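# Set a snap trap using three table-mounted robot arms

## Task

Arm feet (scene frame, metres, heading in degrees counter-clockwise from +x): arm1 at x=-0.06 y=-0.43 z=+0.72 heading +90; arm2 at x=-0.50 y=+0.00 z=+0.72 heading +0; arm3 at x=+0.58 y=+0.00 z=+0.72 heading +180. Set the snap trap: rotate the hammer across to the opposite side and get it pinned there by the hold-down bar. Tilt the yellow pedal upward until the lip on its catch rests over the bar's tip. The trap must end up flat on the table. Use as many arms as you like. The trap has to stay set by itself, since anything that holds only because a robot is pressing on it is not counted. Finally, open the grippers and move the arms away.

## Robot and tools

Setup. Three identical i2rt Big YAM arms, arm1, arm2 and arm3, are mounted on a table. Each has six revolute joints, a two-finger gripper and a wrist camera. Room cameras cam_high and cam_low are fixed. The wrist cameras are arm1_cam_wrist, arm2_cam_wrist and arm3_cam_wrist. The scene frame has its origin on the floor with +z upward. The table top is near z=0.72. Foot positions and headings are given in the task. arm2 faces +x from the left, arm3 faces -x from the right, and arm1 faces +y from the near side. A hand reaches about 1.0 m from its joint-1 axis. The hand point lies midway between the fingertips. The hand's z axis runs along the fingers, and the fingers open along its y axis.

Joints. Every motion command is an absolute joint target, never an offset. Angles are in radians and the gripper is in metres. The tolerance for counting a joint as arrived is given in brackets.
- joint1_rad: -2.879 to 2.879 (±0.045). Yaw about the foot. Positive is counter-clockwise seen from above, and 0 points the arm along its foot's heading.
- joint2_rad: 0 to 3.141 (±0.14). Shoulder. At 0 the upper arm lies back, roughly horizontal; increasing raises it and then brings it forward.
- joint3_rad: 0 to 3.019 (±0.09). Elbow. 0 is fully folded, and larger values open it.
- joint4_rad: -1.692 to 1.57 (±0.055). Wrist pitch; positive tilts the fingers up.
- joint5_rad: -1.57 to 1.57 (±0.03). Sideways wrist swing; positive goes to the arm's right.
- joint6_rad: -2.094 to 2.094 (±0.035). Hand roll; positive is clockwise when viewed from behind the hand.
- gripper_m: 0 to 0.093 (±0.003). Fingertip gap. Each pad grips with roughly 50 to 62 N at most, and some grippers give less.
With joints 1 and 6 at 0 and the hand level and pointing forward, the wrist camera rides on top of the hand looking toward the fingertips. Joints travel at different speeds, so the path between two postures can curve widely. Plan clearance accordingly.

Tools.
execute_actions: arguments "actions" and optionally "cameras". "actions" is a list holding exactly one action, or empty to just read state and images. An action is an object keyed by robot name ("arm1", "arm2", "arm3"). Each robot gets {"joints": {...}} containing any subset of joint1_rad to joint6_rad and gripper_m, as absolute targets. Example: {"arm1": {"joints": {"gripper_m": 0.05}}, "arm2": {"joints": {"joint1_rad": 0.3}}}. Every named motion begins at once, though each may finish at a different moment. A joint or arm you omit keeps its previous target and may still be pushing. An unknown key, an unknown camera or an out-of-range number rejects the whole call, and then nothing moves. "cameras" lists camera names, or "all". Leaving it out, null or ["all"] returns every camera, and [] returns none. The result holds each robot's state plus one end-of-call image per requested camera, ordered as in its "pictures" line.
wait: "seconds" from 0 to 10. It sends nothing new and returns state and images like an empty action.
zoom_image: "camera" (one of the five names) and "region" [x0, y0, x1, y1] in image pixels. (0,0) is top-left, and the region is at most 504 by 504. It works only on full images from the latest result. Wrist images are 504x504 fisheye; room images are 896x504.
finished_scene: "scene" (integer, the current scene number). It is final, so call it only when the trap is set and stays set with the arms released and clear.

Reading results. joint_status tells how each commanded motion of the last accepted action ended.
- off_target: the joint stopped short of its target and may keep pushing.
- contact_stop: the joint abandoned its target and holds where it stopped.
- time_out: likewise, except the joint may keep a target close to where it stands and go on pushing. on_its_own reports such joints. Ease the push by commanding the reported position.
- "joint command not followed" (often with a "cause:" line): the self/inter-arm clearance check blocked that arm's joint targets. Its gripper target still runs. The withheld joints read not_followed and may be retried on later actions until you send passable targets.
on_its_own describes motions you did not command this call. Its "held at" value is the target, not the actual position. Tiny target changes may not move a joint. A joint carrying a load sinks slowly.

Hazards. The arms do not stop on contact and can press very hard. A hard press between two robots ends the run; avoid arm-to-arm contact. The clearance check may react late and ignores fingers, gripper housings and wrist cameras. No state line reports robot-to-robot contact. Don't knock the trap or anything else out of the work area, and don't drop, slam or shove it; the trap must remain flat. Sustained pushing or holding heats motors. A MOTOR HOT line appears from 85 °C. At 100 °C that arm goes limp and falls, an OVER-TEMPERATURE FAULT is reported, and its unfinished keys show limit_stop_at_motor_heat. Resend those targets afterward. Arms act independently and never wait for one another. Between replies the robots hold the last command while the simulation keeps running.

Calibration. Camera intrinsics and extrinsics use OpenCV conventions. T_world_to_cam maps scene-frame points into the camera frame. Room cameras may be off by a couple of degrees and millimetres. Wrist-camera poses are computed from joint readings, so they carry more error.

Each tool is called after "Call:" as name(argument=value, ...), one argument or row to a line, values as JSON.

## Session

Call:
execute_actions(
  actions=[],
)

Scene clock: 0.00 s.
Motor temperatures (°C, as the motors report them): arm1=[27 25 26 27 28 25] | arm2=[28 26 25 26 27 25] | arm3=[28 27 26 25 27 24]
arm1.joint_positions: joint1_rad=+0.001 joint2_rad=+0.454 joint3_rad=+1.479 joint4_rad=-1.526 joint5_rad=-0.001 joint6_rad=+0.012 gripper_m=+0.095
arm1.joint_status: not commanded
arm1.hand: x=-0.0490 y=-0.3049 z=+1.3467 quat_wxyz=(-0.361, +0.592, -0.624, -0.360) (m; scene frame)
arm2.joint_positions: joint1_rad=+0.010 joint2_rad=+0.437 joint3_rad=+1.449 joint4_rad=-1.521 joint5_rad=+0.000 joint6_rad=-0.007 gripper_m=+0.095
arm2.joint_status: not commanded
arm2.hand: x=-0.3716 y=+0.0075 z=+1.3304 quat_wxyz=(-0.503, +0.019, -0.864, -0.004) (m; scene frame)
arm3.joint_positions: joint1_rad=-0.010 joint2_rad=+0.436 joint3_rad=+1.467 joint4_rad=-1.532 joint5_rad=-0.016 joint6_rad=-0.003 gripper_m=+0.094
arm3.joint_status: not commanded
arm3.hand: x=+0.4609 y=+0.0072 z=+1.2946 quat_wxyz=(-0.010, -0.860, +0.002, +0.510) (m; scene frame)
pictures: arm1_cam_wrist, arm2_cam_wrist, arm3_cam_wrist, cam_high, cam_low
Images, in order (width x height): arm1_cam_wrist 504x504, arm2_cam_wrist 504x504, arm3_cam_wrist 504x504, cam_high 896x504, cam_low 896x504.

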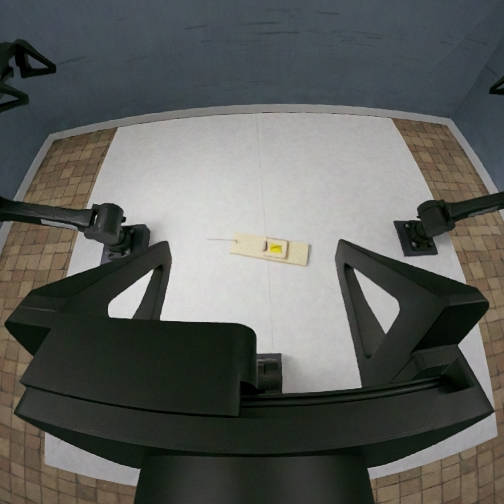

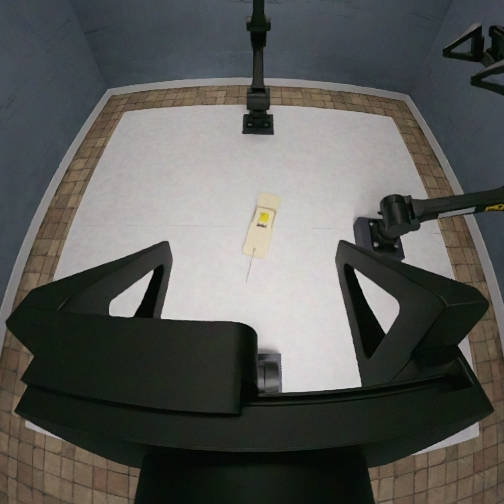

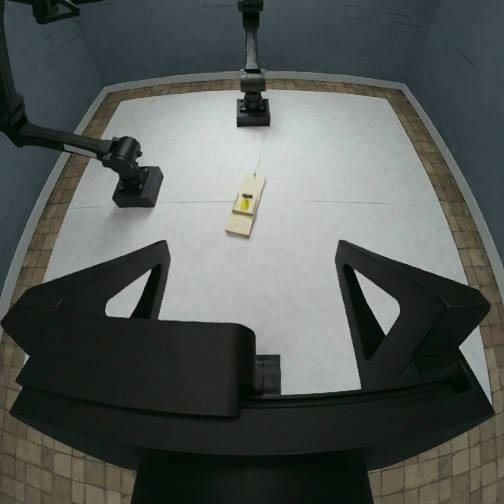

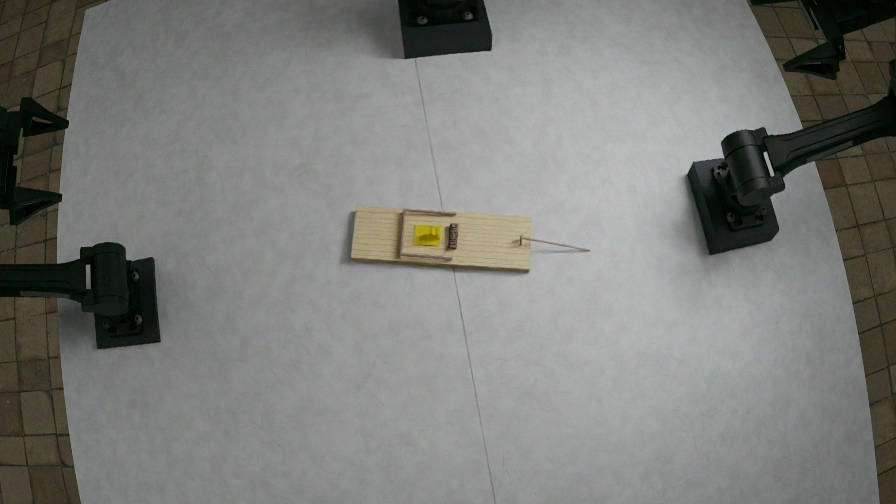

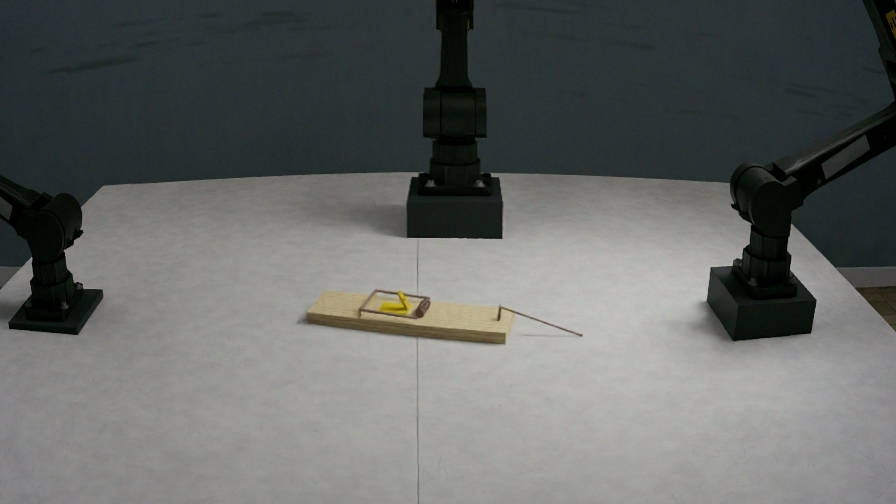

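Call:
zoom_image(
  camera="cam_high",
  region=[330, 180, 610, 300],
)

Call:
zoom_image(
  camera="cam_low",
  region=[290, 270, 600, 360],
)

Region (330, 180, 610, 300) of cam_high's 896x504 image, scaled by 1.800, with more detail than that image has; it fills the top 216 rows of this view, and the rest is white.

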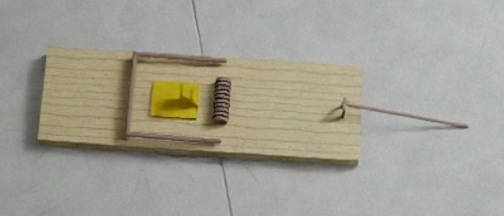

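Region (290, 270, 600, 360) of cam_low's 896x504 image, scaled by 1.626, with more detail than that image has; it fills the top 146 rows of this view, and the rest is white.

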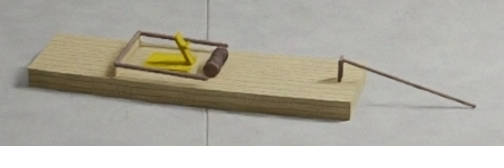

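Call:
execute_actions(
  actions=[
    {"arm3":{"joints":{"joint2_rad":1.6,"joint3_rad":1.5,"joint4_rad":-1.47}},"arm2":{"joints":{"joint2_rad":1.2,"joint3_rad":1.0,"joint4_rad":-1.37}},"arm1":{"joints":{"joint2_rad":0.9,"joint3_rad":0.9,"joint4_rad":-1.0}}},
  ],
)

Scene clock: 45.93 s.
Motor temperatures (°C, as the motors report them): arm1=[27 25 28 27 28 25] | arm2=[28 27 27 26 27 25] | arm3=[28 27 28 25 27 24]
arm1.joint_positions: joint1_rad=+0.001 joint2_rad=+0.899 joint3_rad=+0.903 joint4_rad=-1.019 joint5_rad=-0.001 joint6_rad=+0.012 gripper_m=+0.095
arm1.joint_status: all done
arm1.hand: x=-0.0443 y=-0.0792 z=+1.0426 quat_wxyz=(-0.192, +0.663, -0.697, -0.196) (m; scene frame)
arm2.joint_positions: joint1_rad=+0.010 joint2_rad=+1.184 joint3_rad=+0.981 joint4_rad=-1.372 joint5_rad=+0.000 joint6_rad=-0.007 gripper_m=+0.095
arm2.joint_status: all done
arm2.hand: x=-0.1840 y=+0.0110 z=+0.9570 quat_wxyz=(+0.006, +0.019, -1.000, +0.003) (m; scene frame)
arm3.joint_positions: joint1_rad=-0.010 joint2_rad=+1.615 joint3_rad=+1.479 joint4_rad=-1.477 joint5_rad=-0.016 joint6_rad=-0.003 gripper_m=+0.094
arm3.joint_status: all done
arm3.hand: x=+0.1055 y=+0.0053 z=+0.9417 quat_wxyz=(-0.016, -1.000, +0.003, -0.021) (m; scene frame)
pictures: arm1_cam_wrist, arm2_cam_wrist, arm3_cam_wrist, cam_high, cam_low
camera_calibration (this result's frames):
arm1_cam_wrist: T_world_to_cam=[[0.998316, -0.0566332, -0.0125726, 0.0555162], [-0.0556194, -0.995993, 0.0700356, -0.149492], [-0.0164886, -0.0692184, -0.997465, 1.1596], [0, 0, 0, 1]] pos_world=[-0.0446172, -0.0654827, 1.16783]
arm2_cam_wrist: T_world_to_cam=[[0.0226187, -0.999738, 0.00351346, 0.0109465], [-0.808665, -0.0162291, 0.588046, -0.70248], [-0.587835, -0.016142, -0.80882, 0.792521], [0, 0, 0, 1]] pos_world=[-0.102446, 0.012336, 1.05406]
arm3_cam_wrist: T_world_to_cam=[[0.00368334, 0.999794, -0.019936, 0.0121068], [0.785278, 0.00945133, 0.619072, -0.656899], [0.619133, -0.0179356, -0.785082, 0.797496], [0, 0, 0, 1]] pos_world=[0.0220475, 0.0084078, 1.03301]
Images, in order (width x height): arm1_cam_wrist 504x504, arm2_cam_wrist 504x504, arm3_cam_wrist 504x504, cam_high 896x504, cam_low 896x504.

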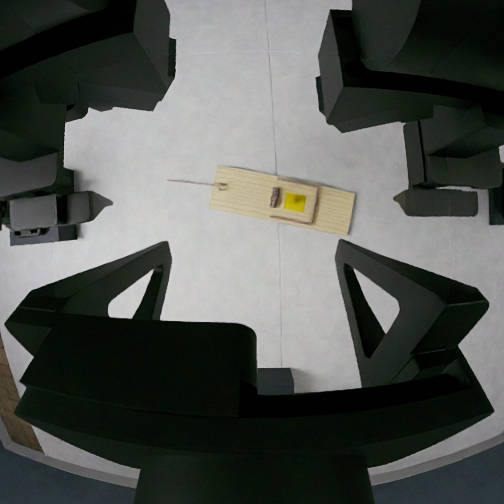

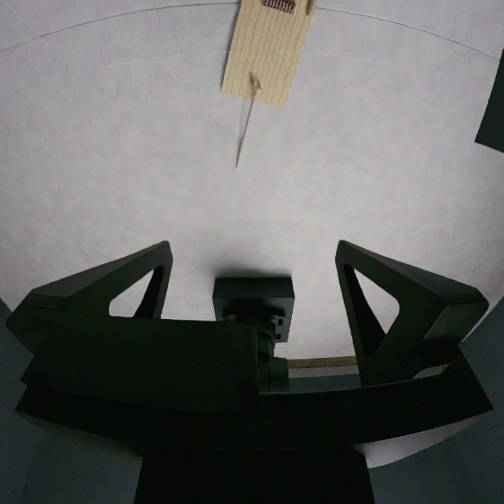

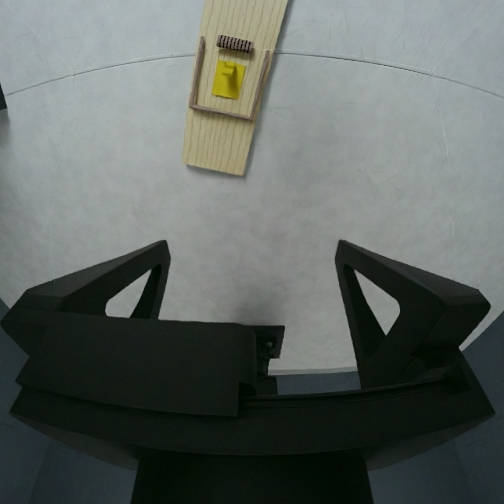

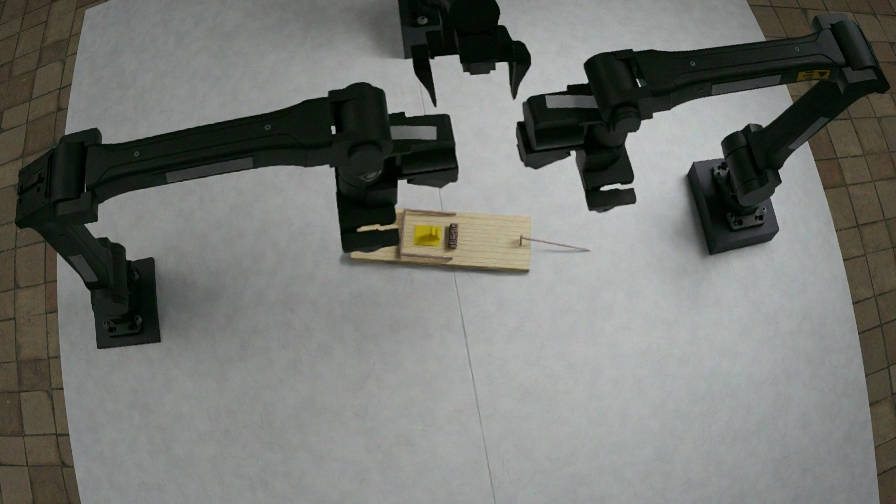

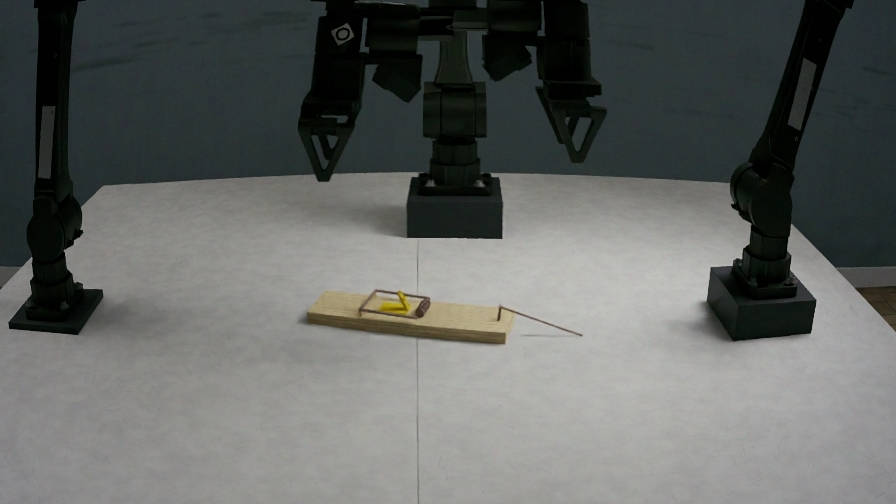

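Call:
execute_actions(
  actions=[
    {"arm3":{"joints":{"joint1_rad":0.127,"joint2_rad":1.386,"joint3_rad":0.555,"joint4_rad":-0.07,"gripper_m":0.0}},"arm2":{"joints":{"joint2_rad":0.95,"joint3_rad":0.6,"joint4_rad":-0.7}},"arm1":{"joints":{"joint1_rad":-0.31,"joint2_rad":1.2,"joint3_rad":0.55,"joint4_rad":-0.3,"gripper_m":0.03}}},
  ],
)

Scene clock: 168.23 s.
Motor temperatures (°C, as the motors report them): arm1=[27 25 30 27 28 25] | arm2=[28 27 32 26 27 25] | arm3=[28 28 31 25 27 24]
arm1.joint_positions: joint1_rad=-0.305 joint2_rad=+1.194 joint3_rad=+0.560 joint4_rad=-0.320 joint5_rad=+0.000 joint6_rad=+0.012 gripper_m=+0.030
arm1.joint_status: all done
arm1.hand: x=+0.0741 y=-0.0573 z=+0.8603 quat_wxyz=(-0.243, +0.543, -0.783, -0.180) (m; scene frame)
arm2.joint_positions: joint1_rad=+0.010 joint2_rad=+0.942 joint3_rad=+0.597 joint4_rad=-0.715 joint5_rad=+0.000 joint6_rad=-0.007 gripper_m=+0.095
arm2.joint_status: all done
arm2.hand: x=-0.1656 y=+0.0112 z=+0.9057 quat_wxyz=(-0.249, +0.020, -0.968, +0.000) (m; scene frame)
arm3.joint_positions: joint1_rad=+0.135 joint2_rad=+1.401 joint3_rad=+0.558 joint4_rad=-0.090 joint5_rad=-0.018 joint6_rad=-0.003 gripper_m=+0.001
arm3.joint_status: all done
arm3.hand: x=+0.1589 y=-0.0595 z=+0.7667 quat_wxyz=(-0.036, -0.947, -0.066, +0.313) (m; scene frame)
pictures: arm1_cam_wrist, arm2_cam_wrist, arm3_cam_wrist, cam_high, cam_low
joint command not followed: on one or more control steps a check withheld the commanded joint targets of the arm1 arm, and it was not sent them on those steps.
cause: the commanded joint targets would bring a part of the robot too close to another arm (this arm's wrist (the part past joint 4) and the other arm's wrist (the part past joint 4), along the way the arms are being sent); next, command targets that bring no part of the robot closer to that arm.
joint command not followed: on one or more control steps a check withheld the commanded joint targets of the arm3 arm, and it was not sent them on those steps.
cause: the commanded joint targets would bring a part of the robot too close to another arm (this arm's wrist (the part past joint 4) and the other arm's wrist (the part past joint 4)); next, command targets that bring no part of the robot closer to that arm.
camera_calibration (this result's frames):
arm1_cam_wrist: T_world_to_cam=[[0.934511, -0.355714, -0.0125541, -0.0762092], [-0.355575, -0.934571, 0.011994, -0.0326143], [-0.0159991, -0.00674462, -0.999849, 0.986792], [0, 0, 0, 1]] pos_world=[0.0754092, -0.0509335, 0.986077]
arm2_cam_wrist: T_world_to_cam=[[0.025513, -0.999674, -0.000708902, 0.0152506], [-0.99322, -0.0254287, 0.113438, -0.257939], [-0.113419, -0.00219004, -0.993545, 1.0076], [0, 0, 0, 1]] pos_world=[-0.142299, 0.0108933, 1.03036]
arm3_cam_wrist: T_world_to_cam=[[-0.143489, 0.989521, -0.0161143, 0.093076], [0.989577, 0.143259, -0.0146475, -0.128489], [-0.0121854, -0.0180481, -0.999763, 0.890803], [0, 0, 0, 1]] pos_world=[0.15136, -0.0576161, 0.89021]
Images, in order (width x height): arm1_cam_wrist 504x504, arm2_cam_wrist 504x504, arm3_cam_wrist 504x504, cam_high 896x504, cam_low 896x504.

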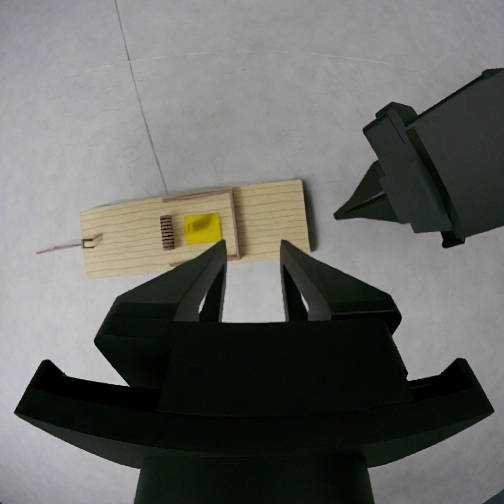

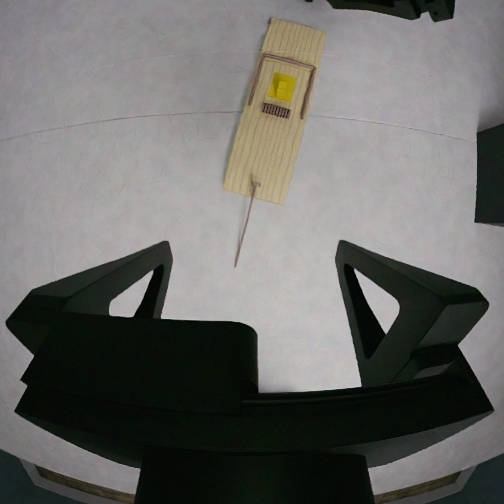

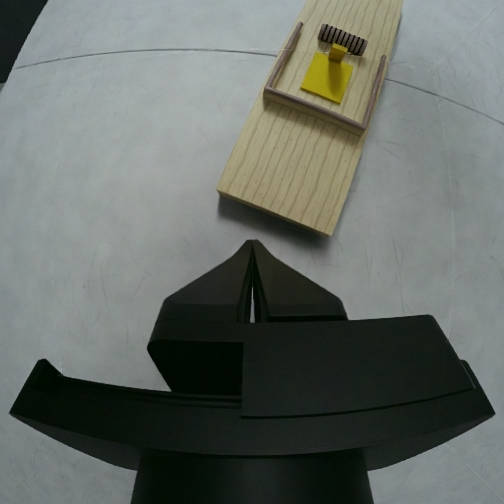

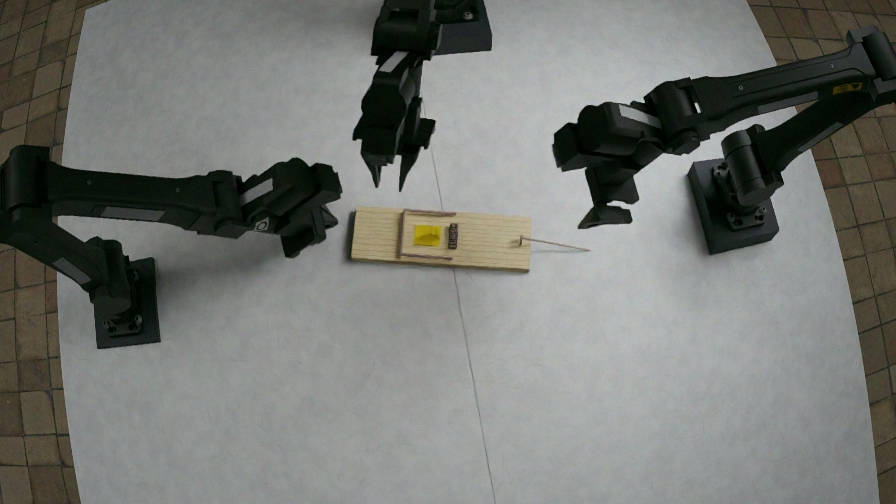

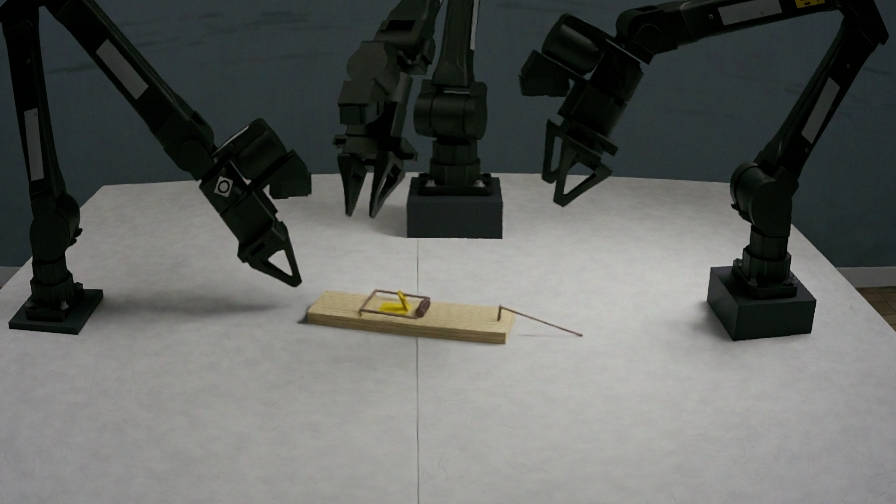

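Call:
execute_actions(
  actions=[
    {"arm3":{"joints":{"joint1_rad":0.09,"joint4_rad":0.42,"joint2_rad":1.5}},"arm2":{"joints":{"joint1_rad":0.06,"gripper_m":0.04}}},
  ],
  cameras=[],
)

Call:
execute_actions(
  actions=[
    {"arm3":{"joints":{"joint2_rad":1.59,"joint3_rad":0.502}}},
  ],
  cameras=["arm3_cam_wrist","cam_low","cam_high"],
)

Scene clock: 187.23 s.
Motor temperatures (°C, as the motors report them): arm1=[27 25 30 27 28 25] | arm2=[28 27 32 26 27 25] | arm3=[28 28 30 25 27 24]
arm1.joint_positions: joint1_rad=-0.305 joint2_rad=+1.194 joint3_rad=+0.560 joint4_rad=-0.320 joint5_rad=+0.000 joint6_rad=+0.012 gripper_m=+0.030
arm1.joint_status: not commanded
arm1.hand: x=+0.0741 y=-0.0573 z=+0.8603 quat_wxyz=(-0.243, +0.543, -0.783, -0.180) (m; scene frame)
arm2.joint_positions: joint1_rad=+0.056 joint2_rad=+0.942 joint3_rad=+0.597 joint4_rad=-0.715 joint5_rad=+0.000 joint6_rad=-0.007 gripper_m=+0.040
arm2.joint_status: all done
arm2.hand: x=-0.1664 y=+0.0263 z=+0.9056 quat_wxyz=(-0.249, +0.042, -0.968, -0.006) (m; scene frame)
arm3.joint_positions: joint1_rad=+0.099 joint2_rad=+1.513 joint3_rad=+0.551 joint4_rad=+0.398 joint5_rad=-0.018 joint6_rad=-0.003 gripper_m=+0.001
arm3.joint_status: all done
arm3.hand: x=+0.0886 y=-0.0509 z=+0.8017 quat_wxyz=(-0.038, -0.874, -0.046, +0.482) (m; scene frame)
pictures: none
No camera images: the call's "cameras" was empty. Leave "cameras" out to get every camera's image.

Scene clock: 188.00 s.
Motor temperatures (°C, as the motors report them): arm1=[27 25 30 27 28 25] | arm2=[28 27 32 26 27 25] | arm3=[28 28 30 25 27 24]
arm1.joint_positions: joint1_rad=-0.305 joint2_rad=+1.194 joint3_rad=+0.560 joint4_rad=-0.320 joint5_rad=+0.000 joint6_rad=+0.012 gripper_m=+0.030
arm1.joint_status: not commanded
arm1.hand: x=+0.0741 y=-0.0573 z=+0.8603 quat_wxyz=(-0.243, +0.543, -0.783, -0.180) (m; scene frame)
arm2.joint_positions: joint1_rad=+0.056 joint2_rad=+0.942 joint3_rad=+0.597 joint4_rad=-0.715 joint5_rad=+0.000 joint6_rad=-0.007 gripper_m=+0.040
arm2.joint_status: not commanded
arm2.hand: x=-0.1664 y=+0.0263 z=+0.9056 quat_wxyz=(-0.249, +0.042, -0.968, -0.006) (m; scene frame)
arm3.joint_positions: joint1_rad=+0.099 joint2_rad=+1.588 joint3_rad=+0.502 joint4_rad=+0.416 joint5_rad=-0.018 joint6_rad=-0.003 gripper_m=+0.001
arm3.joint_status: all done
arm3.hand: x=+0.1157 y=-0.0489 z=+0.7513 quat_wxyz=(-0.036, -0.898, -0.047, +0.435) (m; scene frame)
pictures: arm3_cam_wrist, cam_high, cam_low
camera_calibration (this result's frames):
arm3_cam_wrist: T_world_to_cam=[[-0.108351, 0.994015, -0.0139057, 0.0706313], [0.956641, 0.100452, -0.273399, 0.108651], [-0.270366, -0.0429257, -0.9618, 0.875155], [0, 0, 0, 1]] pos_world=[0.140325, -0.0435562, 0.872411]
Images, in order (width x height): arm3_cam_wrist 504x504, cam_high 896x504, cam_low 896x504.

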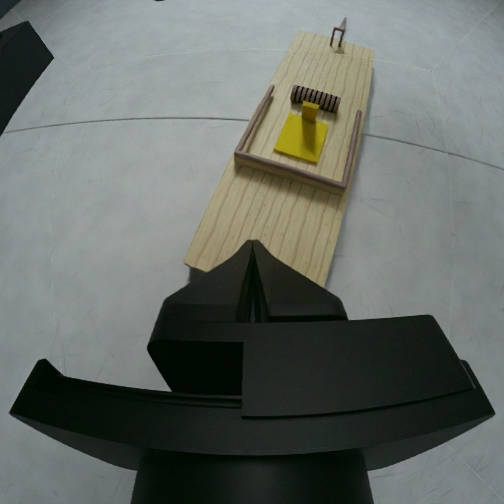

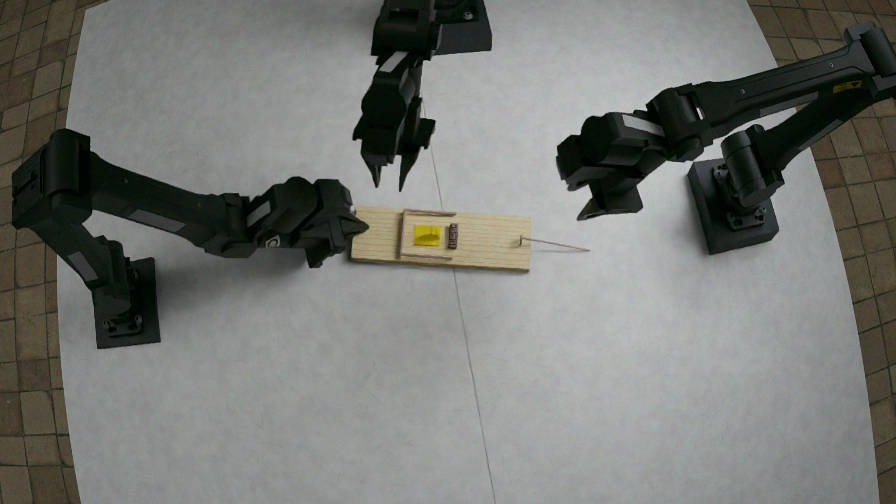

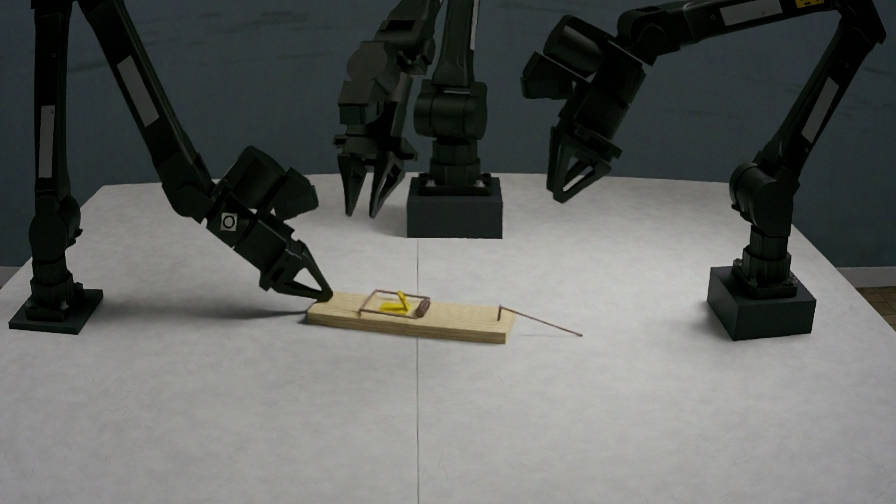

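Call:
execute_actions(
  actions=[
    {"arm3":{"joints":{"joint2_rad":1.65}},"arm1":{"joints":{"joint1_rad":-0.25,"joint2_rad":1.45,"joint3_rad":0.507,"joint4_rad":-0.03,"gripper_m":0.022}}},
  ],
  cameras=["arm1_cam_wrist","arm3_cam_wrist","cam_low","cam_high"],
)

Scene clock: 203.67 s.
Motor temperatures (°C, as the motors report them): arm1=[27 25 29 27 28 25] | arm2=[28 27 32 26 27 25] | arm3=[28 28 29 25 27 24]
arm1.joint_positions: joint1_rad=-0.252 joint2_rad=+1.451 joint3_rad=+0.518 joint4_rad=-0.049 joint5_rad=+0.000 joint6_rad=+0.012 gripper_m=+0.022
arm1.joint_status: all done
arm1.hand: x=+0.0565 y=-0.0389 z=+0.7827 quat_wxyz=(-0.227, +0.567, -0.772, -0.178) (m; scene frame)
arm2.joint_positions: joint1_rad=+0.056 joint2_rad=+0.942 joint3_rad=+0.597 joint4_rad=-0.715 joint5_rad=+0.000 joint6_rad=-0.007 gripper_m=+0.040
arm2.joint_status: not commanded
arm2.hand: x=-0.1664 y=+0.0263 z=+0.9056 quat_wxyz=(-0.249, +0.042, -0.968, -0.006) (m; scene frame)
arm3.joint_positions: joint1_rad=+0.099 joint2_rad=+1.601 joint3_rad=+0.502 joint4_rad=+0.438 joint5_rad=-0.018 joint6_rad=-0.003 gripper_m=+0.001
arm3.joint_status: all done
arm3.hand: x=+0.1139 y=-0.0491 z=+0.7497 quat_wxyz=(-0.036, -0.897, -0.047, +0.439) (m; scene frame)
pictures: arm1_cam_wrist, arm3_cam_wrist, cam_high, cam_low
camera_calibration (this result's frames):
arm1_cam_wrist: T_world_to_cam=[[0.952273, -0.305006, -0.0121239, -0.0535612], [-0.304313, -0.951715, 0.0404046, -0.0465562], [-0.0238621, -0.0347868, -0.99911, 0.907776], [0, 0, 0, 1]] pos_world=[0.0584987, -0.0290661, 0.908199]
arm3_cam_wrist: T_world_to_cam=[[-0.108342, 0.994017, -0.0138328, 0.070562], [0.954337, 0.100101, -0.281461, 0.116191], [-0.278392, -0.0436953, -0.959473, 0.872215], [0, 0, 0, 1]] pos_world=[0.139577, -0.0436589, 0.870546]
Images, in order (width x height): arm1_cam_wrist 504x504, arm3_cam_wrist 504x504, cam_high 896x504, cam_low 896x504.

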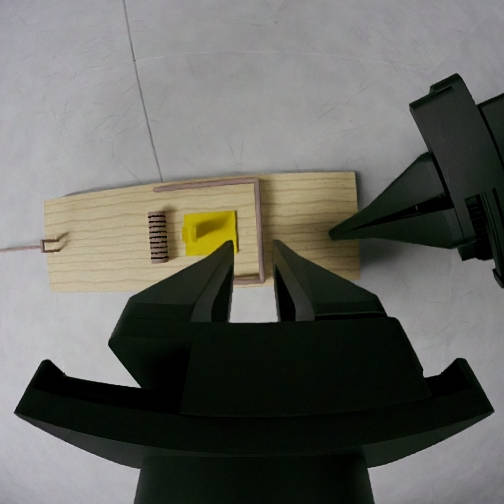

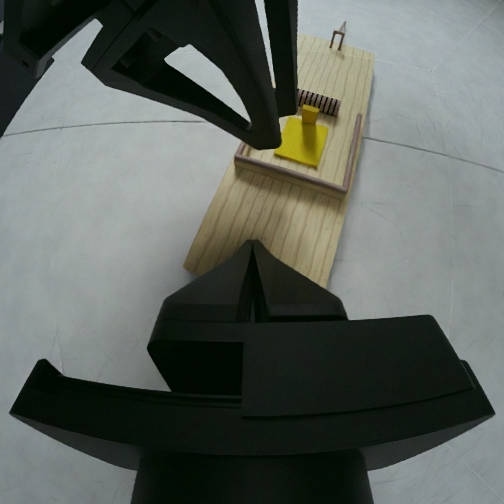

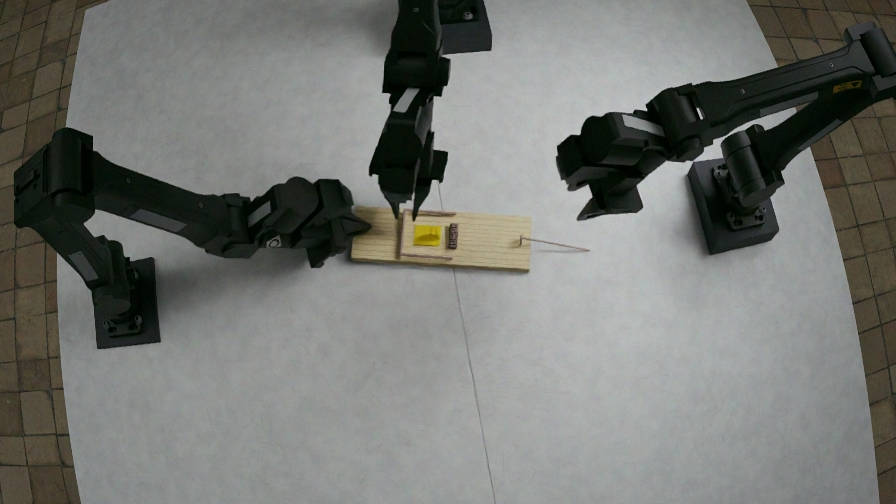

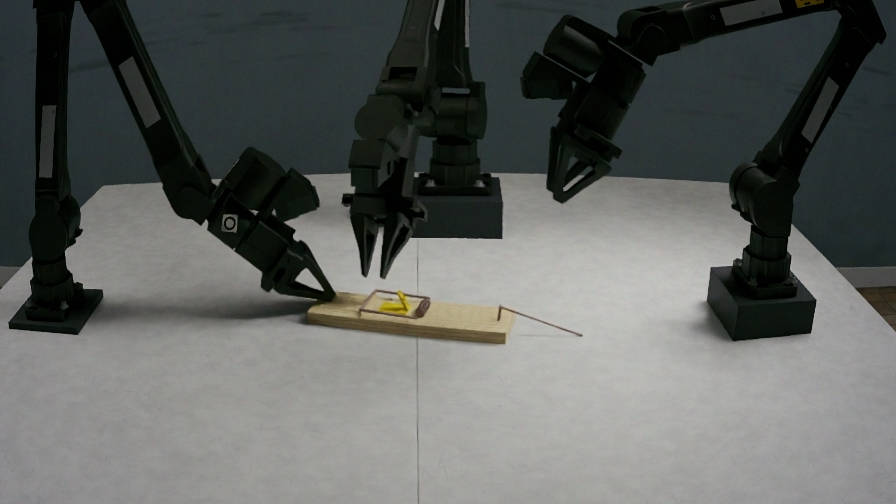

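Call:
execute_actions(
  actions=[
    {"arm1":{"joints":{"joint1_rad":-0.267,"joint2_rad":1.545,"joint3_rad":0.53}}},
  ],
  cameras=["arm1_cam_wrist","arm3_cam_wrist","cam_low"],
)

Scene clock: 214.83 s.
Motor temperatures (°C, as the motors report them): arm1=[27 25 29 27 28 25] | arm2=[28 27 32 26 27 25] | arm3=[28 28 29 25 27 24]
arm1.joint_positions: joint1_rad=-0.259 joint2_rad=+1.536 joint3_rad=+0.521 joint4_rad=-0.036 joint5_rad=-0.001 joint6_rad=+0.013 gripper_m=+0.022
arm1.joint_status: all done
arm1.hand: x=+0.0566 y=-0.0476 z=+0.7526 quat_wxyz=(-0.200, +0.569, -0.782, -0.158) (m; scene frame)
arm2.joint_positions: joint1_rad=+0.056 joint2_rad=+0.942 joint3_rad=+0.597 joint4_rad=-0.715 joint5_rad=+0.000 joint6_rad=-0.007 gripper_m=+0.040
arm2.joint_status: not commanded
arm2.hand: x=-0.1664 y=+0.0263 z=+0.9056 quat_wxyz=(-0.249, +0.042, -0.968, -0.006) (m; scene frame)
arm3.joint_positions: joint1_rad=+0.099 joint2_rad=+1.601 joint3_rad=+0.502 joint4_rad=+0.438 joint5_rad=-0.018 joint6_rad=-0.003 gripper_m=+0.001
arm3.joint_status: not commanded
arm3.hand: x=+0.1139 y=-0.0491 z=+0.7496 quat_wxyz=(-0.036, -0.897, -0.047, +0.439) (m; scene frame)
pictures: arm1_cam_wrist, arm3_cam_wrist, cam_low
camera_calibration (this result's frames):
arm1_cam_wrist: T_world_to_cam=[[0.949767, -0.312722, -0.0121474, -0.056847], [-0.309573, -0.94448, 0.110101, -0.105404], [-0.0459039, -0.10081, -0.993846, 0.871584], [0, 0, 0, 1]] pos_world=[0.0613702, -0.0294656, 0.877135]
arm3_cam_wrist: T_world_to_cam=[[-0.108342, 0.994017, -0.0138328, 0.0705619], [0.954337, 0.100101, -0.281461, 0.116177], [-0.278392, -0.0436953, -0.959473, 0.872118], [0, 0, 0, 1]] pos_world=[0.139564, -0.0436618, 0.870449]
Images, in order (width x height): arm1_cam_wrist 504x504, arm3_cam_wrist 504x504, cam_low 896x504.

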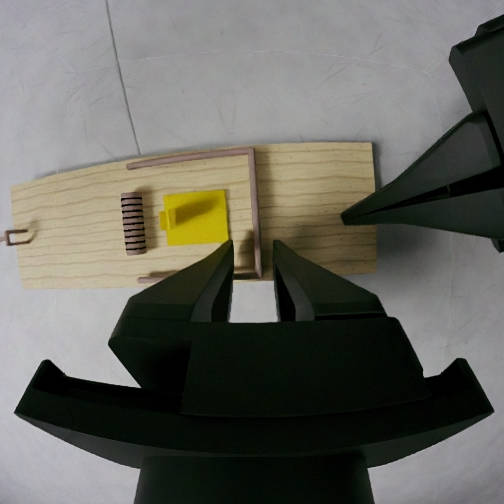

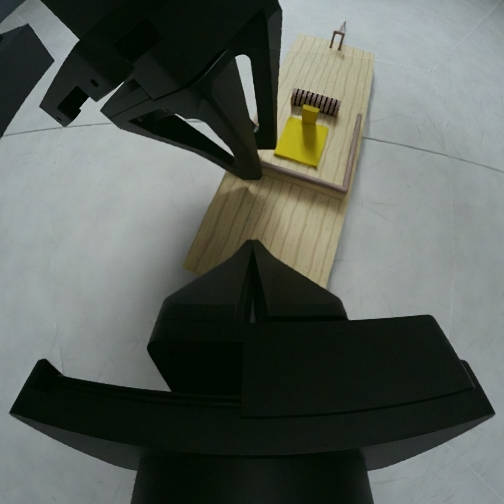

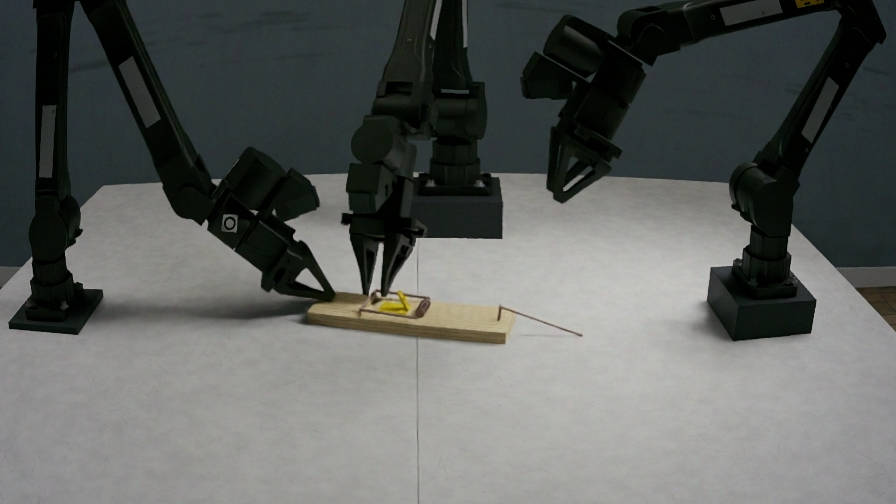

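Call:
execute_actions(
  actions=[
    {"arm1":{"joints":{"joint1_rad":-0.275,"joint2_rad":1.61,"joint3_rad":0.565}}},
  ],
  cameras=["arm1_cam_wrist","arm3_cam_wrist","cam_low"],
)

Scene clock: 244.07 s.
Motor temperatures (°C, as the motors report them): arm1=[27 25 29 27 28 25] | arm2=[28 27 32 26 27 25] | arm3=[28 27 29 25 27 24]
arm1.joint_positions: joint1_rad=-0.265 joint2_rad=+1.575 joint3_rad=+0.549 joint4_rad=-0.033 joint5_rad=-0.001 joint6_rad=+0.013 gripper_m=+0.022
arm1.joint_status: all done
arm1.hand: x=+0.0616 y=-0.0390 z=+0.7471 quat_wxyz=(-0.198, +0.568, -0.784, -0.155) (m; scene frame)
arm2.joint_positions: joint1_rad=+0.056 joint2_rad=+0.942 joint3_rad=+0.597 joint4_rad=-0.715 joint5_rad=+0.000 joint6_rad=-0.007 gripper_m=+0.040
arm2.joint_status: not commanded
arm2.hand: x=-0.1664 y=+0.0263 z=+0.9056 quat_wxyz=(-0.249, +0.042, -0.968, -0.006) (m; scene frame)
arm3.joint_positions: joint1_rad=+0.099 joint2_rad=+1.601 joint3_rad=+0.502 joint4_rad=+0.438 joint5_rad=-0.018 joint6_rad=-0.003 gripper_m=+0.001
arm3.joint_status: not commanded
arm3.hand: x=+0.1139 y=-0.0491 z=+0.7496 quat_wxyz=(-0.036, -0.897, -0.047, +0.439) (m; scene frame)
pictures: arm1_cam_wrist, arm3_cam_wrist, cam_low
camera_calibration (this result's frames):
arm1_cam_wrist: T_world_to_cam=[[0.947961, -0.318163, -0.0119675, -0.0592193], [-0.314655, -0.941923, 0.11736, -0.100109], [-0.048612, -0.107487, -0.993017, 0.866515], [0, 0, 0, 1]] pos_world=[0.0667609, -0.0199973, 0.871505]
arm3_cam_wrist: T_world_to_cam=[[-0.108342, 0.994017, -0.0138328, 0.0705619], [0.954337, 0.100101, -0.281461, 0.116177], [-0.278392, -0.0436953, -0.959473, 0.872118], [0, 0, 0, 1]] pos_world=[0.139564, -0.0436618, 0.870449]
Images, in order (width x height): arm1_cam_wrist 504x504, arm3_cam_wrist 504x504, cam_low 896x504.

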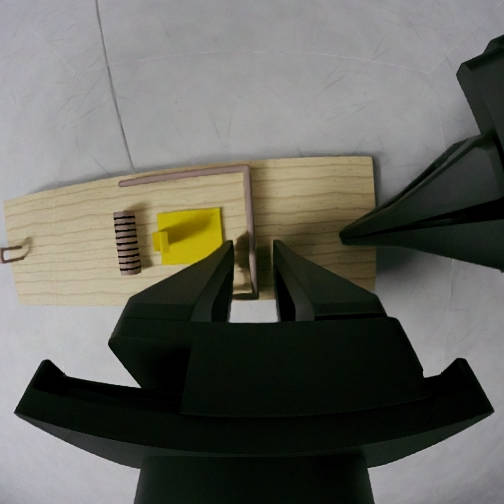

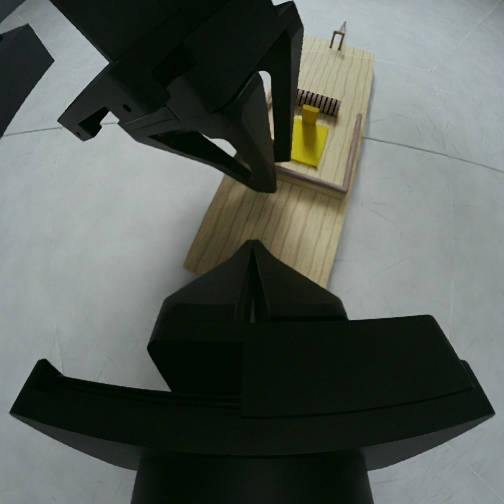

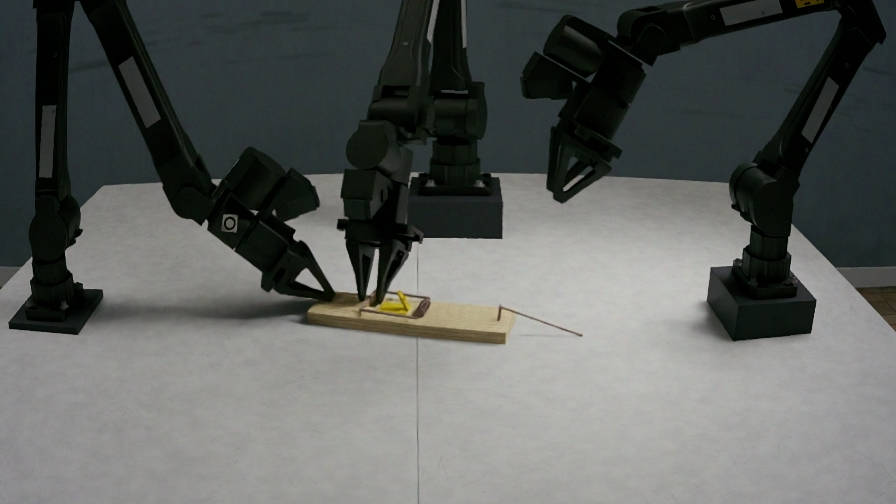

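Call:
execute_actions(
  actions=[
    {"arm1":{"joints":{"gripper_m":0.0}}},
  ],
  cameras=[],
)

Call:
execute_actions(
  actions=[
    {"arm1":{"joints":{"joint1_rad":-0.25,"joint2_rad":1.50,"joint3_rad":0.535}}},
  ],
  cameras=["arm1_cam_wrist","arm3_cam_wrist","cam_low"],
)

Scene clock: 252.97 s.
Motor temperatures (°C, as the motors report them): arm1=[27 25 29 27 28 25] | arm2=[28 27 32 26 27 25] | arm3=[28 27 29 25 27 24]
arm1.joint_positions: joint1_rad=-0.267 joint2_rad=+1.576 joint3_rad=+0.549 joint4_rad=-0.030 joint5_rad=-0.005 joint6_rad=+0.007 gripper_m=+0.003
arm1.joint_status: all done
arm1.hand: x=+0.0616 y=-0.0385 z=+0.7471 quat_wxyz=(-0.198, +0.570, -0.782, -0.156) (m; scene frame)
arm2.joint_positions: joint1_rad=+0.056 joint2_rad=+0.942 joint3_rad=+0.597 joint4_rad=-0.715 joint5_rad=+0.000 joint6_rad=-0.007 gripper_m=+0.040
arm2.joint_status: not commanded
arm2.hand: x=-0.1664 y=+0.0263 z=+0.9056 quat_wxyz=(-0.249, +0.042, -0.968, -0.006) (m; scene frame)
arm3.joint_positions: joint1_rad=+0.099 joint2_rad=+1.602 joint3_rad=+0.503 joint4_rad=+0.439 joint5_rad=-0.020 joint6_rad=-0.003 gripper_m=+0.001
arm3.joint_status: not commanded
arm3.hand: x=+0.1134 y=-0.0496 z=+0.7496 quat_wxyz=(-0.037, -0.896, -0.048, +0.439) (m; scene frame)
pictures: none
No camera images: the call's "cameras" was empty. Leave "cameras" out to get every camera's image.

Scene clock: 253.73 s.
Motor temperatures (°C, as the motors report them): arm1=[27 25 29 27 28 25] | arm2=[28 27 32 26 27 25] | arm3=[28 27 29 25 27 24]
arm1.joint_positions: joint1_rad=-0.261 joint2_rad=+1.535 joint3_rad=+0.534 joint4_rad=-0.031 joint5_rad=-0.001 joint6_rad=+0.007 gripper_m=+0.003
arm1.joint_status: all done
arm1.hand: x=+0.0598 y=-0.0397 z=+0.7581 quat_wxyz=(-0.209, +0.570, -0.778, -0.162) (m; scene frame)
arm2.joint_positions: joint1_rad=+0.056 joint2_rad=+0.942 joint3_rad=+0.597 joint4_rad=-0.715 joint5_rad=+0.000 joint6_rad=-0.007 gripper_m=+0.040
arm2.joint_status: not commanded
arm2.hand: x=-0.1664 y=+0.0263 z=+0.9056 quat_wxyz=(-0.249, +0.042, -0.968, -0.006) (m; scene frame)
arm3.joint_positions: joint1_rad=+0.099 joint2_rad=+1.604 joint3_rad=+0.508 joint4_rad=+0.443 joint5_rad=-0.021 joint6_rad=-0.003 gripper_m=+0.001
arm3.joint_status: not commanded
arm3.hand: x=+0.1105 y=-0.0500 z=+0.7515 quat_wxyz=(-0.038, -0.895, -0.048, +0.442) (m; scene frame)
pictures: arm1_cam_wrist, arm3_cam_wrist, cam_low
camera_calibration (this result's frames):
arm1_cam_wrist: T_world_to_cam=[[0.950906, -0.309344, -0.00914072, -0.0595535], [-0.307309, -0.947319, 0.090263, -0.0828028], [-0.0365815, -0.0830226, -0.995876, 0.879713], [0, 0, 0, 1]] pos_world=[0.0633649, -0.0238271, 0.883015]
arm3_cam_wrist: T_world_to_cam=[[-0.111045, 0.993689, -0.0158439, 0.072913], [0.951849, 0.101758, -0.289188, 0.126254], [-0.285751, -0.0471939, -0.957141, 0.871864], [0, 0, 0, 1]] pos_world=[0.137057, -0.0441536, 0.872163]
Images, in order (width x height): arm1_cam_wrist 504x504, arm3_cam_wrist 504x504, cam_low 896x504.

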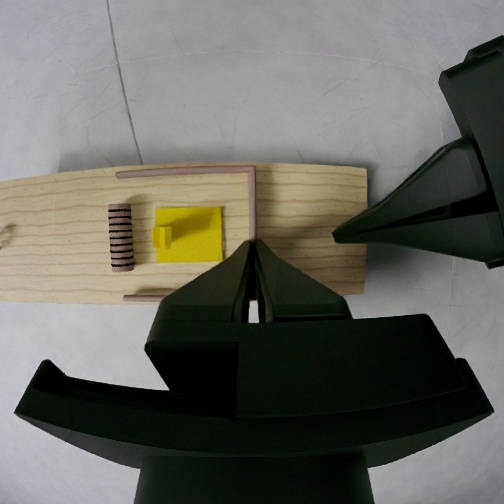

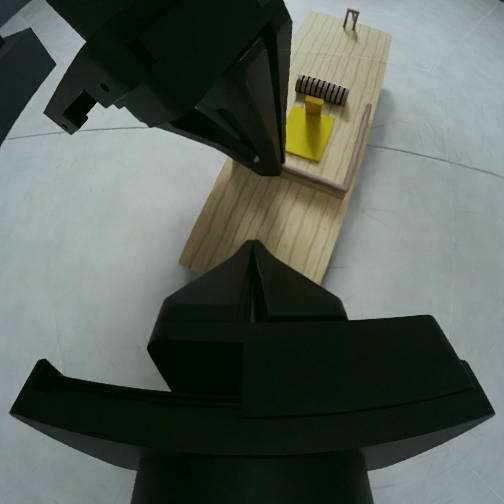

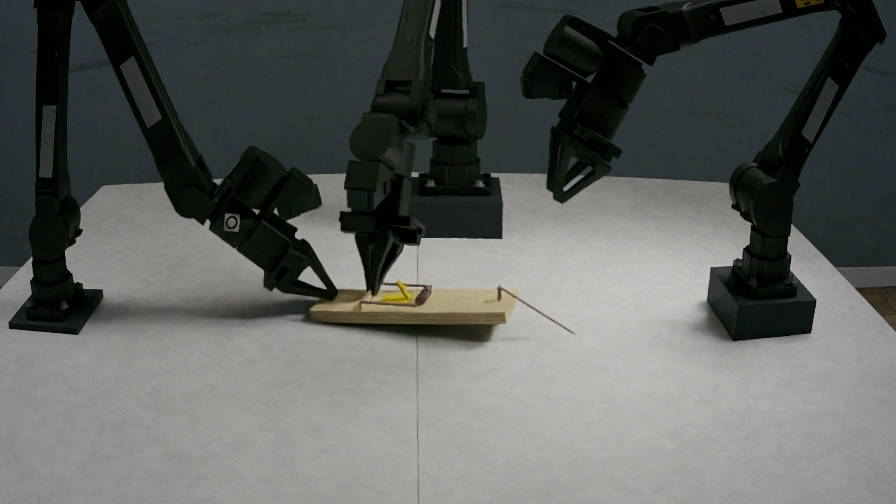

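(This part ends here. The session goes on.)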